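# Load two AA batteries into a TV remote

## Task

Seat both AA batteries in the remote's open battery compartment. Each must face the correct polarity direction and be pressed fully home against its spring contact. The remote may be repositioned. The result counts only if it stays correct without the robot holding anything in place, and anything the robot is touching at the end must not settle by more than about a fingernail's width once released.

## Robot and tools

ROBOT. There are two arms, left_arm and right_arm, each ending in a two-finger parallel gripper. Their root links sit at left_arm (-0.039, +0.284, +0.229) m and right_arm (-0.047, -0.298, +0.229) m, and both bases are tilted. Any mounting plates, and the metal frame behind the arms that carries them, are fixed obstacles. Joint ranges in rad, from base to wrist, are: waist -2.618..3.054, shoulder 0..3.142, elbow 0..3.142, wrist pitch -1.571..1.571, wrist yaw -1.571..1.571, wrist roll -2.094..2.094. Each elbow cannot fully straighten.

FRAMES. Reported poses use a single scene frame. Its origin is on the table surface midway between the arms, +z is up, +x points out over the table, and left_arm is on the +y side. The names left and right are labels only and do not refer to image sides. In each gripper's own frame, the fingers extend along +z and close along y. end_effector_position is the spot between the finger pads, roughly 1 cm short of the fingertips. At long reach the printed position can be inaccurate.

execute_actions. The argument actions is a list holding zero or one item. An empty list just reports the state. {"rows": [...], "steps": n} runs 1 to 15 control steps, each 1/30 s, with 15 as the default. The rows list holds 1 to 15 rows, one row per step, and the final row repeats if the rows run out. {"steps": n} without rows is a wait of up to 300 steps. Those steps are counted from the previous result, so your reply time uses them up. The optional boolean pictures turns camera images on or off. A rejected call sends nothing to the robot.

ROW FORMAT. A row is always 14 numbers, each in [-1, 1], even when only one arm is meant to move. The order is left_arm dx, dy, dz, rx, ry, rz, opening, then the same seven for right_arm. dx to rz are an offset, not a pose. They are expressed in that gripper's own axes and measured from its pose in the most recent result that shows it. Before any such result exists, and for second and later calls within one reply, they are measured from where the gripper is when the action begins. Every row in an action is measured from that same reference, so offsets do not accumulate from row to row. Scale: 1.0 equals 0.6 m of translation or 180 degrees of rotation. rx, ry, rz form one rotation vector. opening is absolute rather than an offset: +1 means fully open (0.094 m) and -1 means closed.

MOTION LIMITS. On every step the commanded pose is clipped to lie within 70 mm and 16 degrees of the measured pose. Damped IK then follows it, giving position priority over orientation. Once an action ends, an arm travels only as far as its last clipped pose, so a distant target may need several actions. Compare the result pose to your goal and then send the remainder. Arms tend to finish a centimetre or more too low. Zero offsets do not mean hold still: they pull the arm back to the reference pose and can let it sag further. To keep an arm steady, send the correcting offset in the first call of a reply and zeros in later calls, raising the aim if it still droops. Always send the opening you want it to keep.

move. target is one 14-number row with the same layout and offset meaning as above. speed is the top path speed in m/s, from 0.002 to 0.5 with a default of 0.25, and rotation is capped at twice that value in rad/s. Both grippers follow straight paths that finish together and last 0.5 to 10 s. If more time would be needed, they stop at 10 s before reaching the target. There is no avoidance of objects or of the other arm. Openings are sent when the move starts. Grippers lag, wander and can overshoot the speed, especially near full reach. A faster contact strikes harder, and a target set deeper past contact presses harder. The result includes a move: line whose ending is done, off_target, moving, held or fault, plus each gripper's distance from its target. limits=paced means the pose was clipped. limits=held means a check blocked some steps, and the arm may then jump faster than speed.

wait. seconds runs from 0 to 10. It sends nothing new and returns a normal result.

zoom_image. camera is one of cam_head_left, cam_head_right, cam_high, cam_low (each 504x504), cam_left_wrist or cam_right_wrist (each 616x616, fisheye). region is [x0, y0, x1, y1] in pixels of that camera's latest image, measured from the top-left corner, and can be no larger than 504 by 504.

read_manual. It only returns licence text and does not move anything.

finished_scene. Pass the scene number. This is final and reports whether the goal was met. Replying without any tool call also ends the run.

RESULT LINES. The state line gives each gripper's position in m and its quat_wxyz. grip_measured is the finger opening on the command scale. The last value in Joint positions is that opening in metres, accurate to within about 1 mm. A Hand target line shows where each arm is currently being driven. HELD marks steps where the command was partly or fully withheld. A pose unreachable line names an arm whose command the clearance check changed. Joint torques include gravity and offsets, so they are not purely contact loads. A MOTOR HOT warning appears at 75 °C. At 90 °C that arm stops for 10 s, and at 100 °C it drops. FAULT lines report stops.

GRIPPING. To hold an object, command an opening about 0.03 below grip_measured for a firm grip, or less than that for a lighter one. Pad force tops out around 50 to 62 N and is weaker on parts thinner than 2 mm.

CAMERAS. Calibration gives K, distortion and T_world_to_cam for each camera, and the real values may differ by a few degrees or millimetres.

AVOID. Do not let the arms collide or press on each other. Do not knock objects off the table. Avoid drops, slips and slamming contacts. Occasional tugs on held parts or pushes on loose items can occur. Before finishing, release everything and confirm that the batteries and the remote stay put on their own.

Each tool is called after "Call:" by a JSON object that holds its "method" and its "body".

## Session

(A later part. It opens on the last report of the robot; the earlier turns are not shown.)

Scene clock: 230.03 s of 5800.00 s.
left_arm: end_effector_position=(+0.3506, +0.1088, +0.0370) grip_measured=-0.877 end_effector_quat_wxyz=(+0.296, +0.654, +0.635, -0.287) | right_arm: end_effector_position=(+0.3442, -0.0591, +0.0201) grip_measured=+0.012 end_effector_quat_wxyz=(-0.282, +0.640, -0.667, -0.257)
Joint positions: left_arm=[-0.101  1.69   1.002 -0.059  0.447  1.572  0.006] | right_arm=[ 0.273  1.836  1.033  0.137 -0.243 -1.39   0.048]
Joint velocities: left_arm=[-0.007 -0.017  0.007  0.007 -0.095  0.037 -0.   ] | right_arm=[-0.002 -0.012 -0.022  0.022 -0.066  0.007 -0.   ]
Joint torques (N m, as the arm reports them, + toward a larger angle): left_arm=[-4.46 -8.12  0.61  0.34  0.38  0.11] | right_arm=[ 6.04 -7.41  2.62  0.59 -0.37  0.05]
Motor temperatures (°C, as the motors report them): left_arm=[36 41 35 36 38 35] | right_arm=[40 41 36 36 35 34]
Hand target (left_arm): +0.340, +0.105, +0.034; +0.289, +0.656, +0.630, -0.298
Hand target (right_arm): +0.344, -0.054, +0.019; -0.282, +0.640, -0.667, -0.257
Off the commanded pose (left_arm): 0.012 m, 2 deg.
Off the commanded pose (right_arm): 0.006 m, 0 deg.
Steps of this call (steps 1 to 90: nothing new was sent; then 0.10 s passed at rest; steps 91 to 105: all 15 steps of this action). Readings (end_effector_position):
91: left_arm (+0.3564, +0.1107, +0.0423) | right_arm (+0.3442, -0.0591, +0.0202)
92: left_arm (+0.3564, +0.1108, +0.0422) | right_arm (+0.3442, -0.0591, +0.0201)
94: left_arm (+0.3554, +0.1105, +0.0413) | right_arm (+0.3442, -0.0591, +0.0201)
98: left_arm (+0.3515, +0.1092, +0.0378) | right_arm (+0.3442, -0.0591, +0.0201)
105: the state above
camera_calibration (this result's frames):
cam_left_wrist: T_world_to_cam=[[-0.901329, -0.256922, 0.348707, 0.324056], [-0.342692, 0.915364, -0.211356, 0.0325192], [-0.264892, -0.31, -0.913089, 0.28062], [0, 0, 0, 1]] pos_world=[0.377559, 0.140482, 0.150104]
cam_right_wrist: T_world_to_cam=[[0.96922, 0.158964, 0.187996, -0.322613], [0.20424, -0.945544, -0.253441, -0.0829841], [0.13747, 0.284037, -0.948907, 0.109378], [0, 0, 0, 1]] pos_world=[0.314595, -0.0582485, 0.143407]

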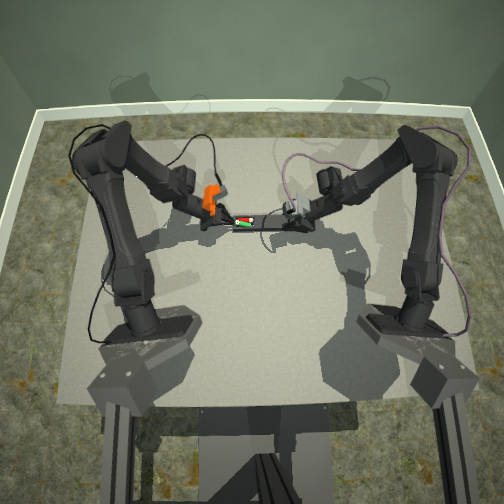

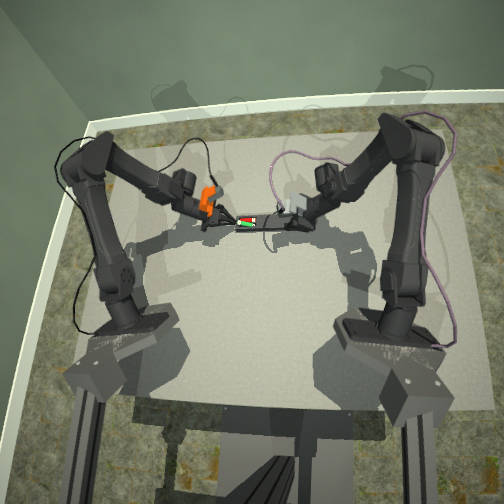

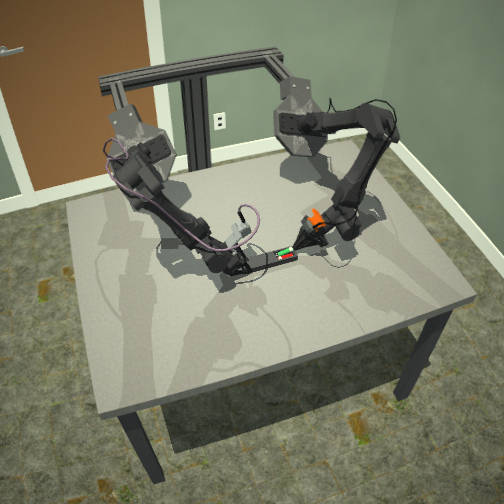

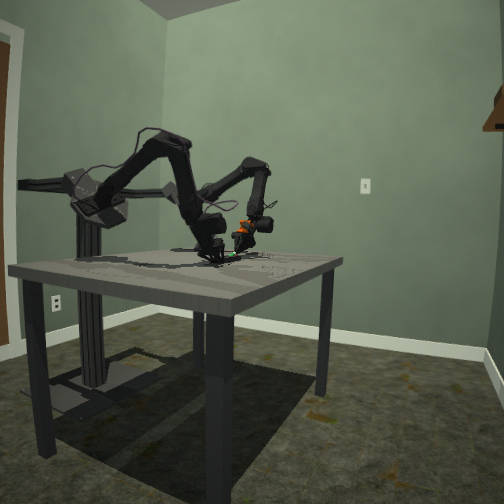

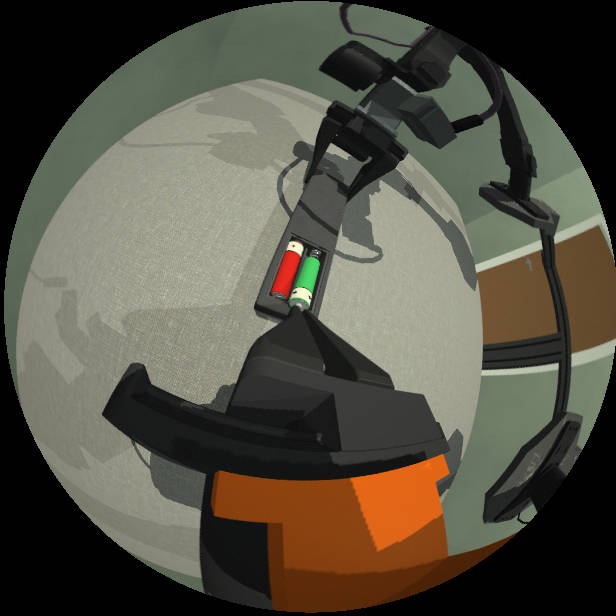

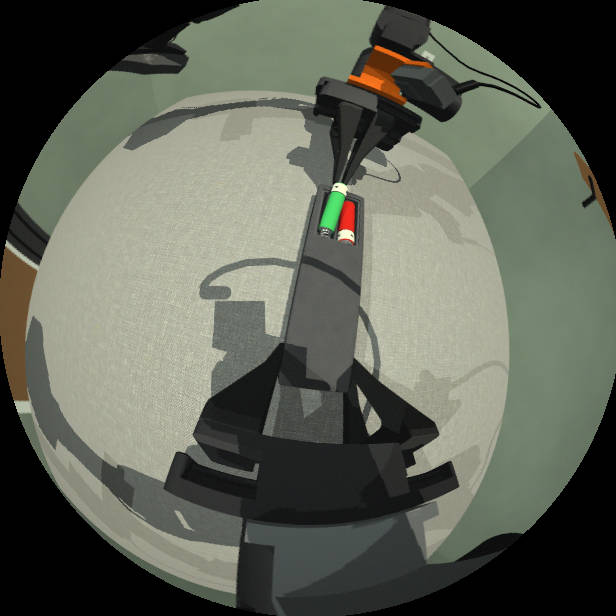

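Call:
{"method": "execute_actions", "body": {"actions": [{"rows":[[-0.003,-0.015,0.011,0.008,0,0,-0.88,-0.006,0,0.009,0,0,0,-0.05],[-0.005,-0.014,0.014,0.008,0,0,-0.88,-0.007,0,0.010,0,0,0,-0.05],[-0.007,-0.013,0.016,0.007,0,0,-0.88,-0.007,0,0.011,0,0,0,-0.05],[-0.008,-0.012,0.018,0.007,0,0,-0.88,-0.008,0,0.012,0,0,0,-0.05],[-0.009,-0.011,0.020,0.006,0,0,-0.88,-0.008,0,0.012,0,0,0,-0.05],[-0.011,-0.010,0.022,0.006,0,0,-0.88,-0.009,0,0.013,0,0,0,-0.05],[-0.012,-0.010,0.024,0.006,0,0,-0.88,-0.009,0,0.013,0,0,0,-0.05],[-0.013,-0.010,0.026,0.006,0,0,-0.88,-0.010,0,0.014,0,0,0,-0.05],[-0.014,-0.010,0.028,0.006,0,0,-0.88,-0.010,0,0.014,0,0,0,-0.05],[-0.016,-0.010,0.030,0.006,0,0,-0.88,-0.010,0,0.014,0,0,0,-0.05],[-0.017,-0.010,0.032,0.006,0,0,-0.88,-0.010,0,0.014,0,0,0,-0.05],[-0.018,-0.010,0.033,0.006,0,0,-0.88,-0.010,0,0.014,0,0,0,-0.05]],"steps":15}]}}

Call:
{"method": "zoom_image", "body": {"camera": "cam_left_wrist", "region": [240,210,380,350]}}

Call:
{"method": "zoom_image", "body": {"camera": "cam_right_wrist", "region": [280,140,410,270]}}

Scene clock: 235.70 s of 5800.00 s.
left_arm: end_effector_position=(+0.3501, +0.1063, +0.0354) grip_measured=-0.877 end_effector_quat_wxyz=(+0.287, +0.653, +0.641, -0.283) | right_arm: end_effector_position=(+0.3440, -0.0592, +0.0197) grip_measured=+0.012 end_effector_quat_wxyz=(-0.281, +0.640, -0.668, -0.256)
Joint positions: left_arm=[-0.117  1.693  1.002 -0.054  0.415  1.549  0.006] | right_arm=[ 0.273  1.837  1.033  0.138 -0.24  -1.388  0.048]
Joint velocities: left_arm=[-0.002  0.017  0.002 -0.022  0.051 -0.081  0.   ] | right_arm=[-0.002  0.007  0.022 -0.051 -0.007 -0.066 -0.   ]
Joint torques (N m, as the arm reports them, + toward a larger angle): left_arm=[-7.69 -5.8   1.74  0.69  0.31  0.  ] | right_arm=[ 6.87 -6.61  3.1   0.63 -0.31  0.09]
Motor temperatures (°C, as the motors report them): left_arm=[36 41 35 36 38 35] | right_arm=[39 40 36 36 35 34]
Hand target (left_arm): +0.343, +0.088, +0.033; +0.290, +0.656, +0.632, -0.294
Hand target (right_arm): +0.345, -0.049, +0.019; -0.282, +0.640, -0.667, -0.257
Off the commanded pose (left_arm): 0.021 m, 2 deg.
Off the commanded pose (right_arm): 0.010 m, 0 deg.
Steps of this call (steps 1 to 90: nothing new was sent; then 2.17 s passed at rest; steps 91 to 105: all 15 steps of this action). Readings (end_effector_position):
91: left_arm (+0.3506, +0.1090, +0.0369) | right_arm (+0.3442, -0.0591, +0.0201)
92: left_arm (+0.3506, +0.1091, +0.0366) | right_arm (+0.3442, -0.0591, +0.0201)
94: left_arm (+0.3503, +0.1086, +0.0362) | right_arm (+0.3442, -0.0591, +0.0200)
98: left_arm (+0.3501, +0.1072, +0.0357) | right_arm (+0.3441, -0.0590, +0.0199)
105: the state above
camera_calibration (this result's frames):
cam_left_wrist: T_world_to_cam=[[-0.895796, -0.270732, 0.352497, 0.322907], [-0.351372, 0.91704, -0.188613, 0.0363447], [-0.27219, -0.292816, -0.916608, 0.279114], [0, 0, 0, 1]] pos_world=[0.378001, 0.135821, 0.148869]
cam_right_wrist: T_world_to_cam=[[0.96963, 0.158354, 0.186391, -0.322514], [0.202831, -0.946488, -0.251037, -0.08271], [0.136664, 0.281219, -0.949862, 0.109143], [0, 0, 0, 1]] pos_world=[0.314579, -0.0579058, 0.143021]

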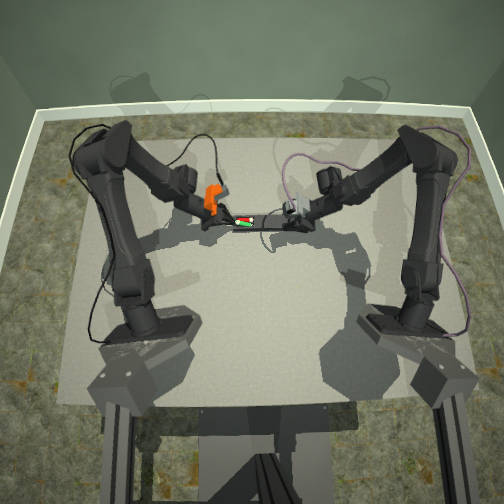

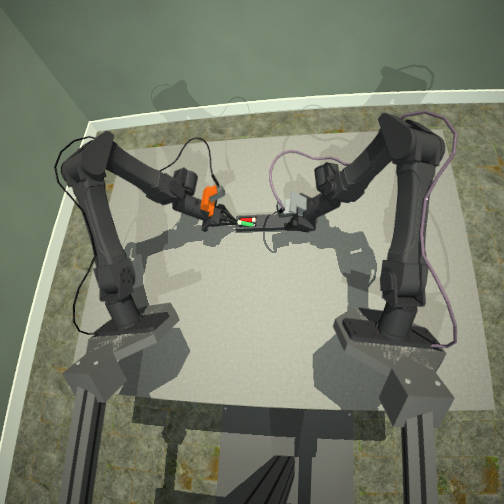

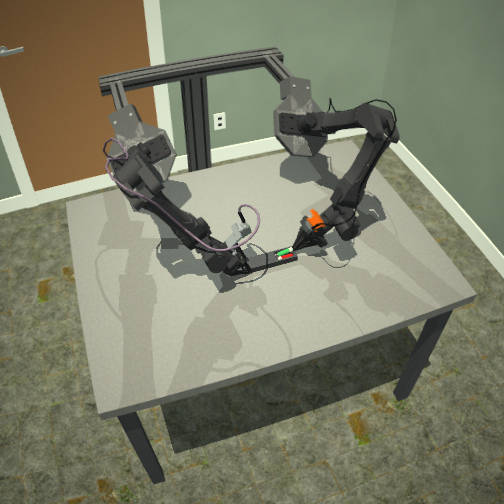

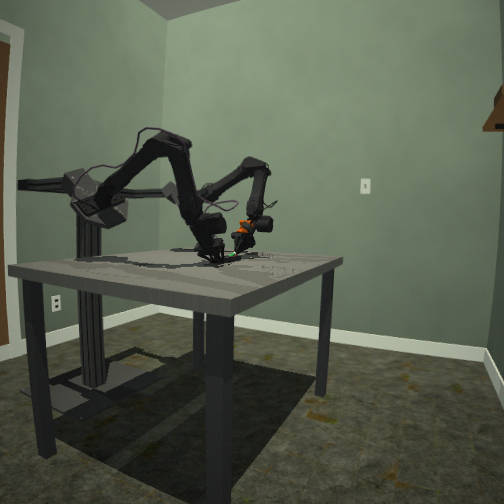

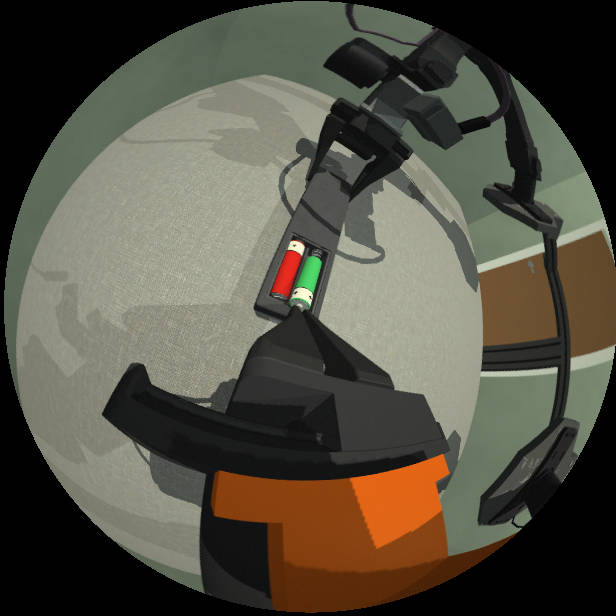

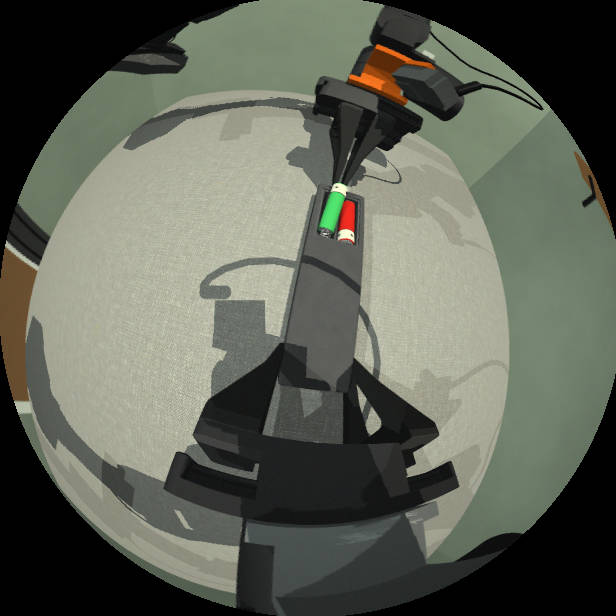

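Region (240, 210, 380, 350) of cam_left_wrist's 616x616 image, scaled by 3.600, with more detail than that image has.

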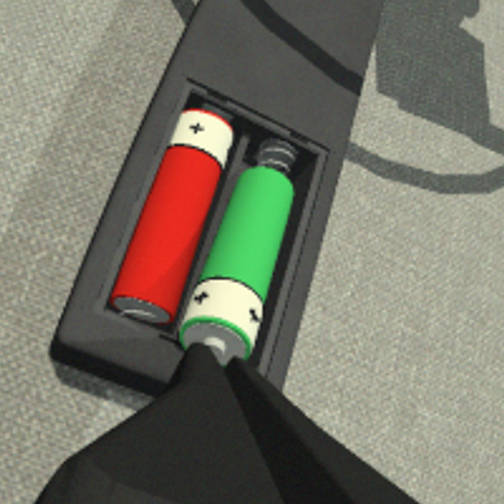

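Region (280, 140, 410, 270) of cam_right_wrist's 616x616 image, scaled by 3.877, with more detail than that image has.

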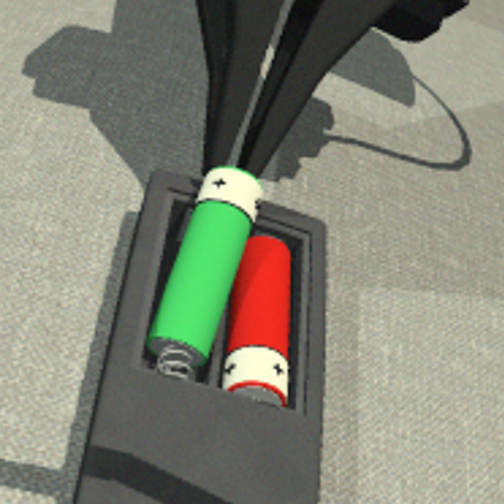

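Call:
{"method": "execute_actions", "body": {"actions": [{"rows":[[-0.018,-0.010,0.022,0.005,-0.008,0,-0.88,-0.010,0,0.014,0,0,0,-0.05],[-0.019,-0.009,0.020,0.005,-0.010,0,-0.88,-0.010,0,0.014,0,0,0,-0.05],[-0.020,-0.008,0.019,0.005,-0.012,0,-0.88,-0.010,0,0.014,0,0,0,-0.05],[-0.021,-0.007,0.018,0.005,-0.014,0,-0.88,-0.010,0,0.014,0,0,0,-0.05],[-0.022,-0.007,0.018,0.005,-0.015,0,-0.88,-0.010,0,0.014,0,0,0,-0.05],[-0.023,-0.007,0.018,0.005,-0.015,0,-0.88,-0.010,0,0.014,0,0,0,-0.05],[-0.024,-0.007,0.018,0.005,-0.015,0,-0.88,-0.010,0,0.014,0,0,0,-0.05],[-0.025,-0.007,0.019,0.005,-0.015,0,-0.88,-0.010,0,0.014,0,0,0,-0.05],[-0.026,-0.007,0.019,0.005,-0.015,0,-0.88,-0.010,0,0.014,0,0,0,-0.05],[-0.027,-0.007,0.020,0.005,-0.015,0,-0.88,-0.010,0,0.014,0,0,0,-0.05]],"steps":15}]}}

Call:
{"method": "zoom_image", "body": {"camera": "cam_left_wrist", "region": [240,210,380,350]}}

Scene clock: 240.67 s of 5800.00 s.
left_arm: end_effector_position=(+0.3501, +0.1062, +0.0356) grip_measured=-0.877 end_effector_quat_wxyz=(+0.286, +0.648, +0.646, -0.285) | right_arm: end_effector_position=(+0.3441, -0.0592, +0.0197) grip_measured=+0.012 end_effector_quat_wxyz=(-0.280, +0.640, -0.668, -0.256)
Joint positions: left_arm=[-0.117  1.693  1.002 -0.054  0.416  1.535  0.006] | right_arm=[ 0.273  1.837  1.033  0.138 -0.24  -1.387  0.048]
Joint velocities: left_arm=[ 0.007 -0.012 -0.002 -0.022 -0.022 -0.007 -0.   ] | right_arm=[ 0.002 -0.022  0.007  0.022  0.051  0.007  0.   ]
Joint torques (N m, as the arm reports them, + toward a larger angle): left_arm=[-7.41 -7.01  1.72  0.57  0.56 -0.08] | right_arm=[ 6.95 -6.55  3.13  0.62 -0.27  0.12]
Motor temperatures (°C, as the motors report them): left_arm=[36 40 35 36 38 35] | right_arm=[39 40 36 36 35 34]
Hand target (left_arm): +0.345, +0.087, +0.040; +0.297, +0.648, +0.632, -0.303
Hand target (right_arm): +0.344, -0.049, +0.018; -0.281, +0.640, -0.668, -0.256
Off the commanded pose (left_arm): 0.020 m, 3 deg.
Off the commanded pose (right_arm): 0.010 m, 0 deg.
Steps of this call (steps 1 to 90: nothing new was sent; then 1.47 s passed at rest; steps 91 to 105: all 15 steps of this action). Readings (end_effector_position):
91: left_arm (+0.3501, +0.1063, +0.0354) | right_arm (+0.3440, -0.0592, +0.0197)
92: left_arm (+0.3501, +0.1063, +0.0354) | right_arm (+0.3441, -0.0592, +0.0197)
94: left_arm (+0.3501, +0.1062, +0.0355) | right_arm (+0.3441, -0.0592, +0.0197)
98: left_arm (+0.3501, +0.1062, +0.0356) | right_arm (+0.3441, -0.0592, +0.0197)
105: the state above
camera_calibration (this result's frames):
cam_left_wrist: T_world_to_cam=[[-0.889281, -0.279029, 0.362385, 0.321058], [-0.362304, 0.913349, -0.185822, 0.0406156], [-0.279134, -0.296542, -0.913317, 0.281918], [0, 0, 0, 1]] pos_world=[0.378919, 0.136089, 0.148681]
cam_right_wrist: T_world_to_cam=[[0.969726, 0.158104, 0.186104, -0.32255], [0.202463, -0.946644, -0.250746, -0.0826578], [0.136531, 0.280834, -0.949996, 0.109136], [0, 0, 0, 1]] pos_world=[0.31462, -0.0579002, 0.14298]

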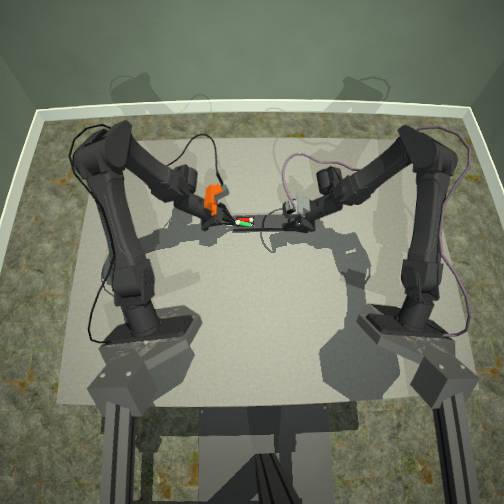

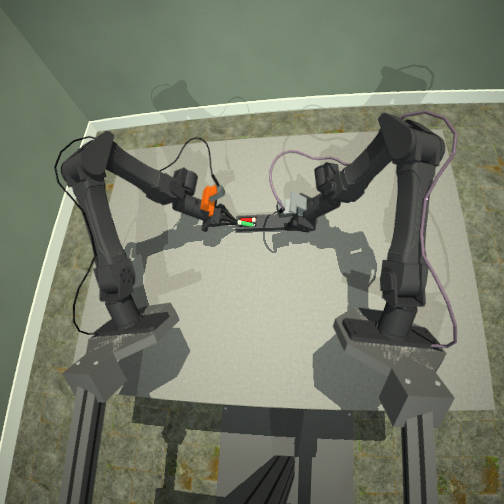

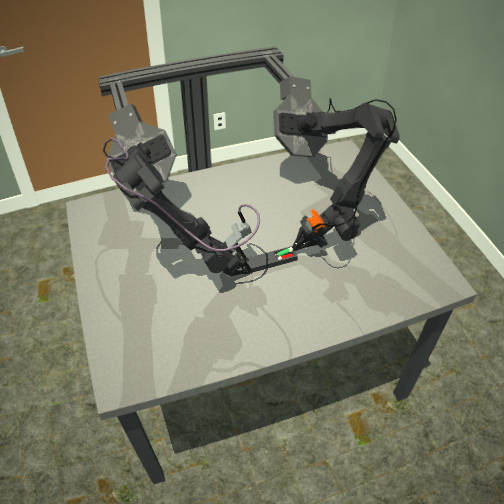

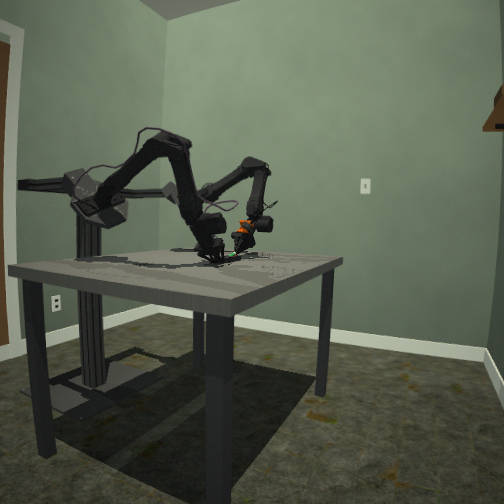

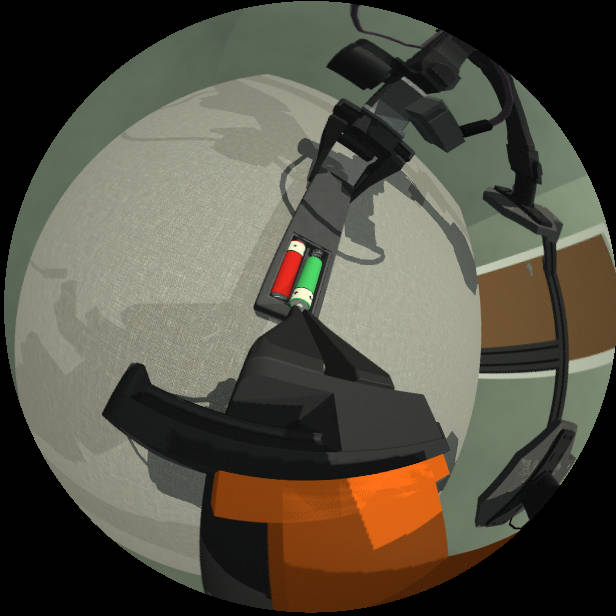

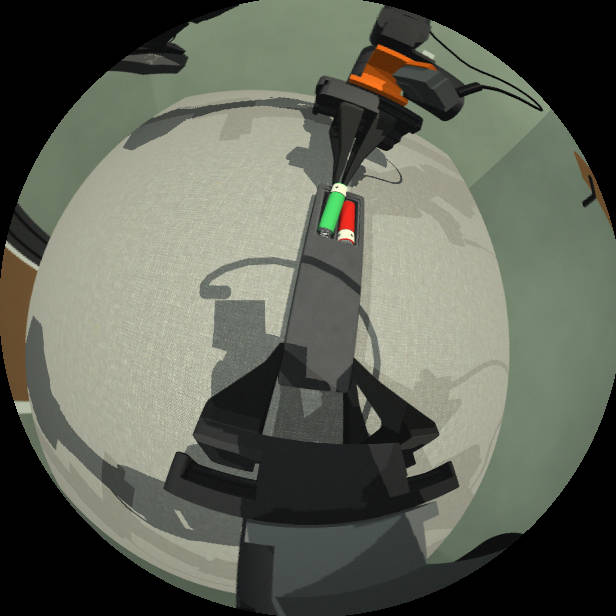

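Region (240, 210, 380, 350) of cam_left_wrist's 616x616 image, scaled by 3.600, with more detail than that image has.

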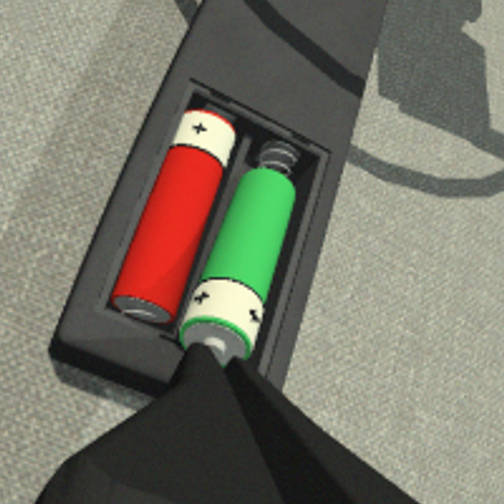

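Call:
{"method": "execute_actions", "body": {"actions": [{"rows":[[-0.028,-0.007,0.020,0.005,-0.017,0.004,-0.88,-0.010,0,0.014,0,0,0,-0.05],[-0.029,-0.007,0.021,0.005,-0.019,0.004,-0.88,-0.010,0,0.014,0,0,0,-0.05],[-0.030,-0.007,0.022,0.005,-0.021,0.004,-0.88,-0.011,0,0.015,0,0,0,-0.05],[-0.032,-0.007,0.023,0.005,-0.023,0.004,-0.88,-0.011,0,0.015,0,0,0,-0.05],[-0.033,-0.007,0.024,0.005,-0.025,0.004,-0.88,-0.012,0,0.016,0,0,0,-0.05],[-0.034,-0.007,0.025,0.005,-0.027,0.004,-0.88,-0.012,0,0.016,0,0,0,-0.05],[-0.036,-0.007,0.026,0.005,-0.029,0.004,-0.88,-0.013,0,0.017,0,0,0,-0.05],[-0.037,-0.007,0.027,0.005,-0.03,0.004,-0.88,-0.013,0,0.017,0,0,0,-0.05],[-0.038,-0.007,0.028,0.005,-0.03,0.004,-0.88,-0.013,0,0.017,0,0,0,-0.05],[-0.039,-0.007,0.029,0.005,-0.03,0.004,-0.88,-0.013,0,0.017,0,0,0,-0.05],[-0.040,-0.007,0.030,0.005,-0.03,0.004,-0.88,-0.013,0,0.017,0,0,0,-0.05]],"steps":15}]}}

Call:
{"method": "zoom_image", "body": {"camera": "cam_left_wrist", "region": [240,210,380,350]}}

Call:
{"method": "zoom_image", "body": {"camera": "cam_right_wrist", "region": [280,140,410,270]}}

Scene clock: 245.93 s of 5800.00 s.
left_arm: end_effector_position=(+0.3505, +0.1058, +0.0360) grip_measured=-0.877 end_effector_quat_wxyz=(+0.286, +0.645, +0.648, -0.287) | right_arm: end_effector_position=(+0.3438, -0.0590, +0.0196) grip_measured=+0.012 end_effector_quat_wxyz=(-0.279, +0.640, -0.669, -0.256)
Joint positions: left_arm=[-0.117  1.693  1.002 -0.052  0.42   1.527  0.006] | right_arm=[ 0.275  1.837  1.033  0.137 -0.236 -1.386  0.048]
Joint velocities: left_arm=[-0.012  0.002  0.017 -0.007  0.007 -0.125  0.   ] | right_arm=[-0.007  0.002  0.007 -0.037 -0.051 -0.022  0.   ]
Joint torques (N m, as the arm reports them, + toward a larger angle): left_arm=[-7.89 -5.53  2.04  0.73  0.93 -0.01] | right_arm=[ 7.38 -6.13  3.38  0.64 -0.26  0.13]
Motor temperatures (°C, as the motors report them): left_arm=[36 40 35 36 38 35] | right_arm=[39 40 36 36 35 34]
Hand target (left_arm): +0.345, +0.078, +0.043; +0.312, +0.640, +0.626, -0.319
Hand target (right_arm): +0.344, -0.047, +0.018; -0.281, +0.640, -0.668, -0.257
Off the commanded pose (left_arm): 0.030 m, 5 deg.
Off the commanded pose (right_arm): 0.013 m, 0 deg.
Steps of this call (steps 1 to 90: nothing new was sent; then 1.77 s passed at rest; steps 91 to 105: all 15 steps of this action). Readings (end_effector_position):
91: left_arm (+0.3501, +0.1062, +0.0356) | right_arm (+0.3441, -0.0592, +0.0197)
92: left_arm (+0.3500, +0.1061, +0.0357) | right_arm (+0.3441, -0.0592, +0.0197)
94: left_arm (+0.3501, +0.1060, +0.0358) | right_arm (+0.3441, -0.0592, +0.0197)
98: left_arm (+0.3504, +0.1058, +0.0360) | right_arm (+0.3439, -0.0590, +0.0197)
105: the state above
camera_calibration (this result's frames):
cam_left_wrist: T_world_to_cam=[[-0.886372, -0.282676, 0.366659, 0.320358], [-0.368053, 0.91067, -0.187661, 0.0436058], [-0.280858, -0.301288, -0.911232, 0.283366], [0, 0, 0, 1]] pos_world=[0.379591, 0.136222, 0.148933]
cam_right_wrist: T_world_to_cam=[[0.969957, 0.158319, 0.184714, -0.322378], [0.201989, -0.947268, -0.248764, -0.0823742], [0.13559, 0.2786, -0.950788, 0.109299], [0, 0, 0, 1]] pos_world=[0.314512, -0.0574426, 0.142976]

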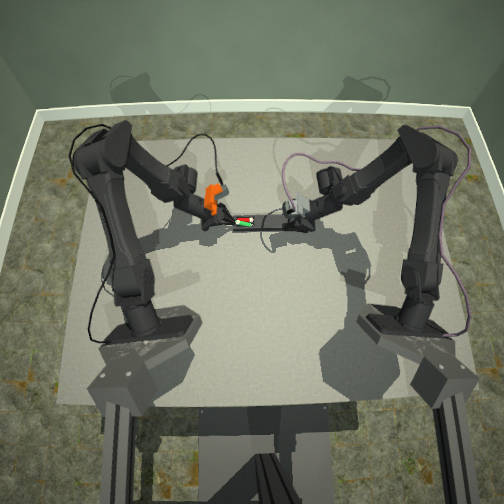

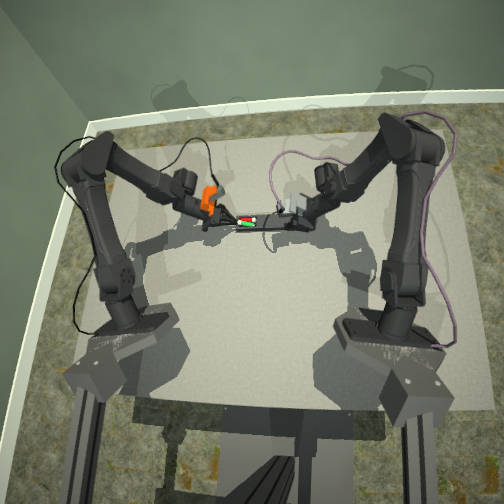

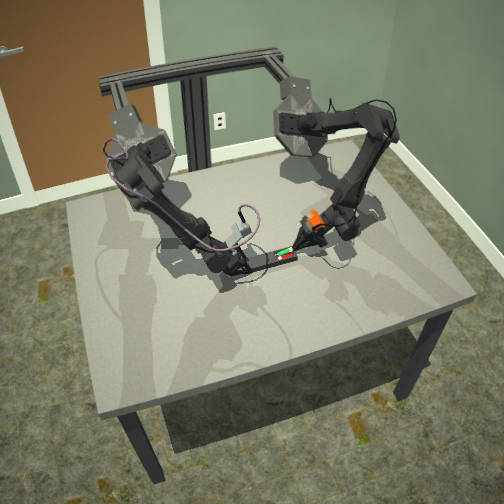

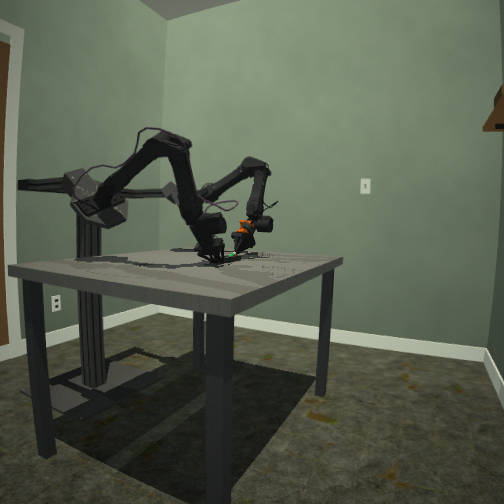

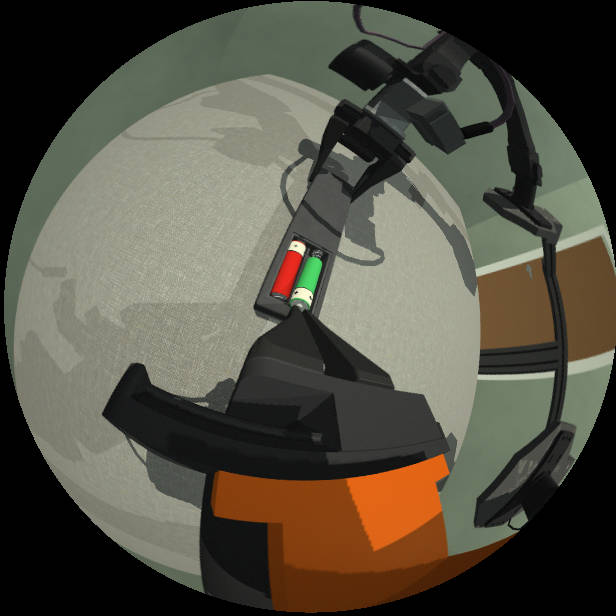

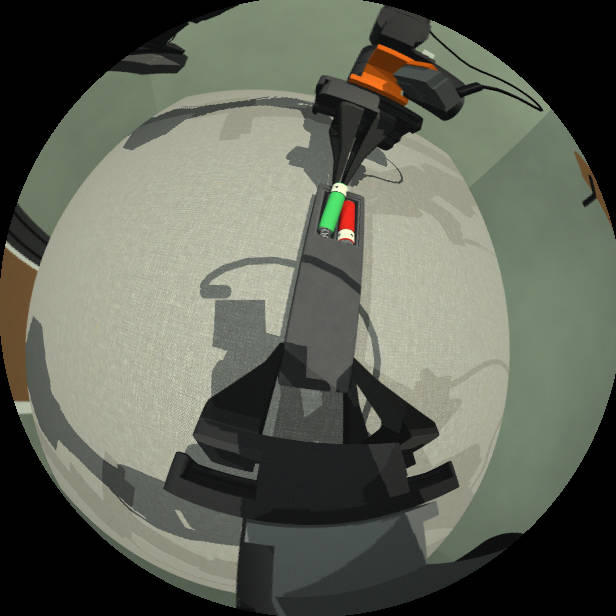

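Region (240, 210, 380, 350) of cam_left_wrist's 616x616 image, scaled by 3.600, with more detail than that image has.

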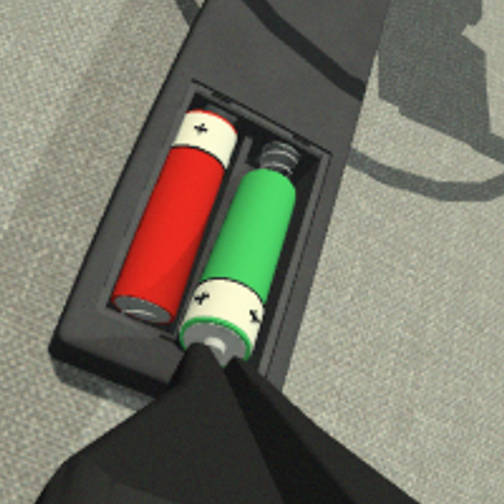

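Region (280, 140, 410, 270) of cam_right_wrist's 616x616 image, scaled by 3.877, with more detail than that image has.

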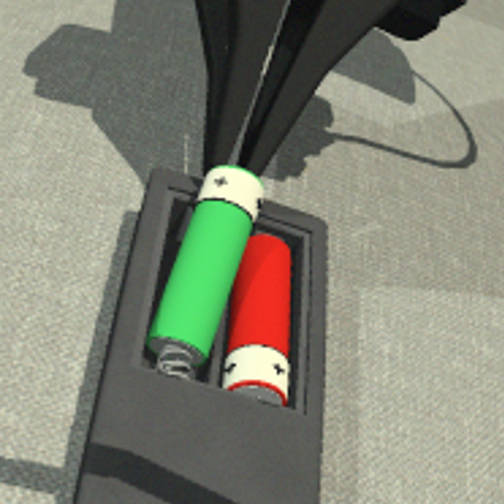

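Call:
{"method": "execute_actions", "body": {"actions": [{"rows":[[-0.033,-0.005,0.022,0.004,-0.025,0.004,-0.88,-0.010,0,0.014,0,0,0,-0.05],[-0.027,-0.004,0.014,0.003,-0.02,0.004,-0.88,-0.008,0,0.011,0,0,0,-0.05],[-0.021,-0.003,0.007,0.002,-0.017,0.004,-0.88,-0.006,0,0.008,0,0,0,-0.05],[-0.016,-0.002,0.001,0.002,-0.015,0.004,-0.88,-0.005,0,0.007,0,0,0,-0.05],[-0.014,-0.002,-0.003,0.002,-0.015,0.004,-0.88,-0.004,0,0.006,0,0,0,-0.05]],"steps":15}]}}

Call:
{"method": "zoom_image", "body": {"camera": "cam_left_wrist", "region": [240,210,380,350]}}

Scene clock: 249.37 s of 5800.00 s.
left_arm: end_effector_position=(+0.3514, +0.1075, +0.0363) grip_measured=-0.877 end_effector_quat_wxyz=(+0.289, +0.645, +0.647, -0.287) | right_arm: end_effector_position=(+0.3440, -0.0590, +0.0196) grip_measured=+0.012 end_effector_quat_wxyz=(-0.280, +0.640, -0.669, -0.256)
Joint positions: left_arm=[-0.11   1.691  1.002 -0.053  0.428  1.533  0.006] | right_arm=[ 0.275  1.837  1.033  0.138 -0.236 -1.386  0.048]
Joint velocities: left_arm=[ 0.007 -0.002  0.002 -0.066  0.007  0.007  0.   ] | right_arm=[-0.002  0.007 -0.012  0.022  0.037 -0.022 -0.   ]
Joint torques (N m, as the arm reports them, + toward a larger angle): left_arm=[-4.45 -9.39  1.34  0.29  0.72  0.06] | right_arm=[ 5.86 -7.68  2.48  0.56 -0.37  0.04]
Motor temperatures (°C, as the motors report them): left_arm=[36 40 35 36 38 35] | right_arm=[39 40 36 36 35 34]
Hand target (left_arm): +0.349, +0.102, +0.043; +0.301, +0.643, +0.636, -0.302
Hand target (right_arm): +0.344, -0.055, +0.019; -0.279, +0.640, -0.669, -0.256
Off the commanded pose (left_arm): 0.010 m, 3 deg.
Off the commanded pose (right_arm): 0.004 m, 0 deg.
Steps of this call (steps 1 to 88: nothing new was sent; steps 89 to 103: all 15 steps of this action). Readings (end_effector_position):
89: left_arm (+0.3505, +0.1058, +0.0360) | right_arm (+0.3438, -0.0590, +0.0196)
90: left_arm (+0.3505, +0.1059, +0.0360) | right_arm (+0.3438, -0.0590, +0.0196)
92: left_arm (+0.3511, +0.1067, +0.0362) | right_arm (+0.3438, -0.0590, +0.0196)
96: left_arm (+0.3514, +0.1074, +0.0364) | right_arm (+0.3440, -0.0590, +0.0196)
103: the state above
camera_calibration (this result's frames):
cam_left_wrist: T_world_to_cam=[[-0.887744, -0.281543, 0.364203, 0.32199], [-0.367656, 0.909736, -0.192898, 0.0425691], [-0.277019, -0.305146, -0.911124, 0.28348], [0, 0, 0, 1]] pos_world=[0.380025, 0.13843, 0.149227]
cam_right_wrist: T_world_to_cam=[[0.969989, 0.157661, 0.185107, -0.322621], [0.201466, -0.947368, -0.248807, -0.0822152], [0.136137, 0.278632, -0.9507, 0.109107], [0, 0, 0, 1]] pos_world=[0.314649, -0.0574239, 0.142992]

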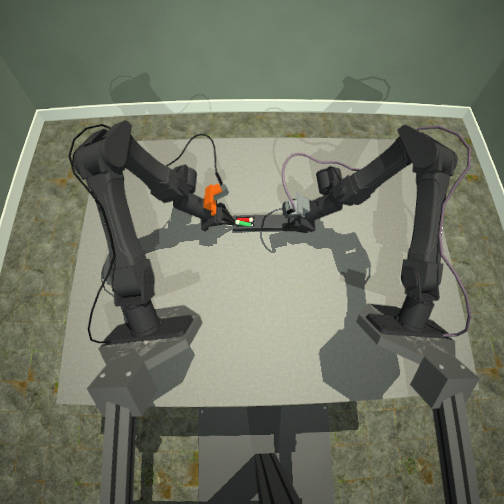

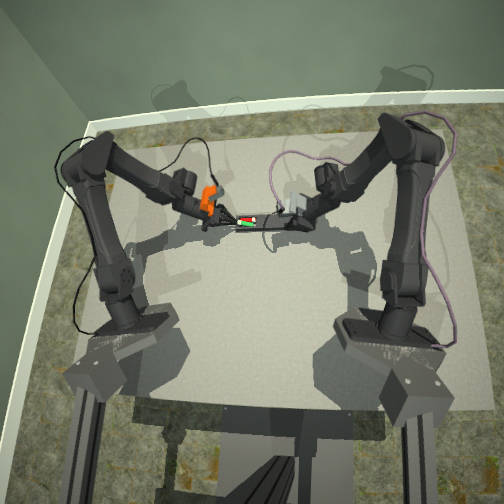

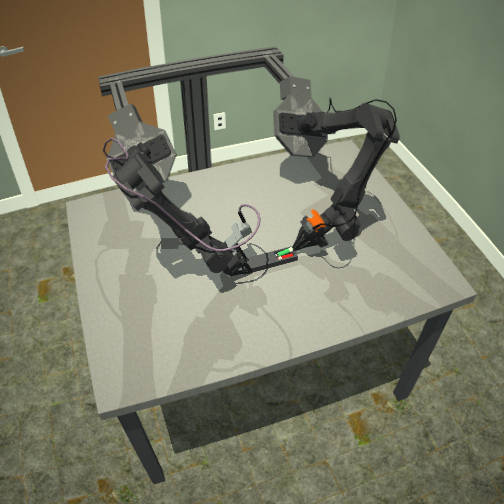

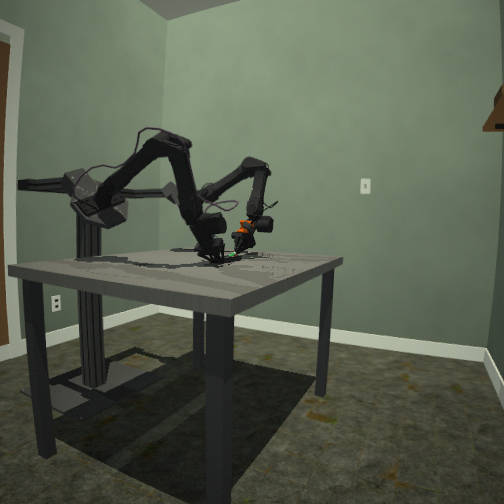

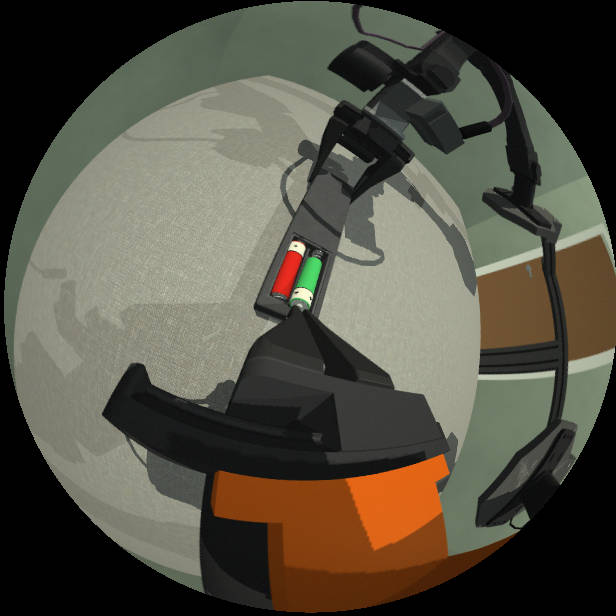

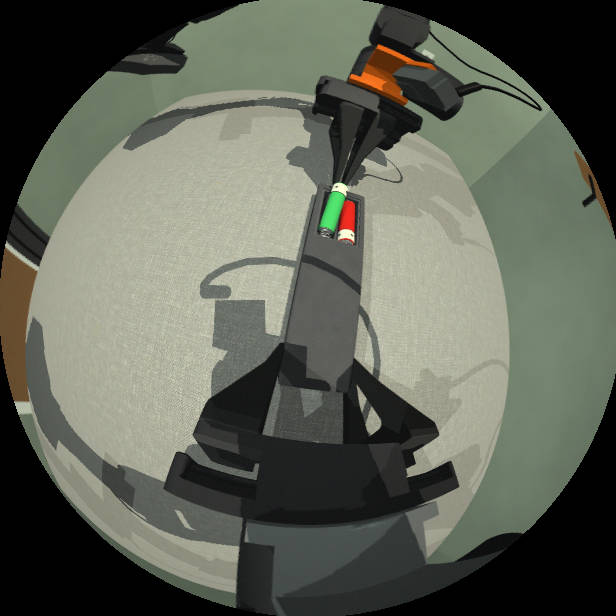

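Region (240, 210, 380, 350) of cam_left_wrist's 616x616 image, scaled by 3.600, with more detail than that image has.

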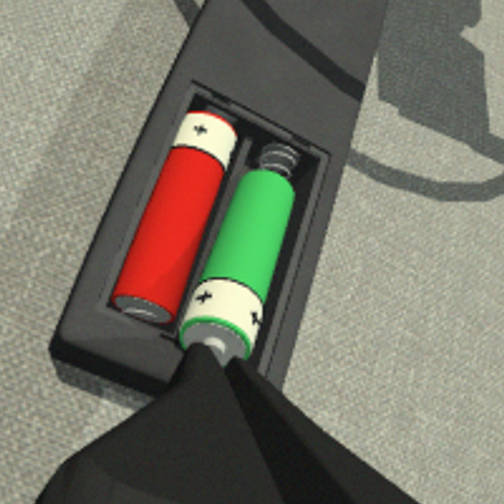

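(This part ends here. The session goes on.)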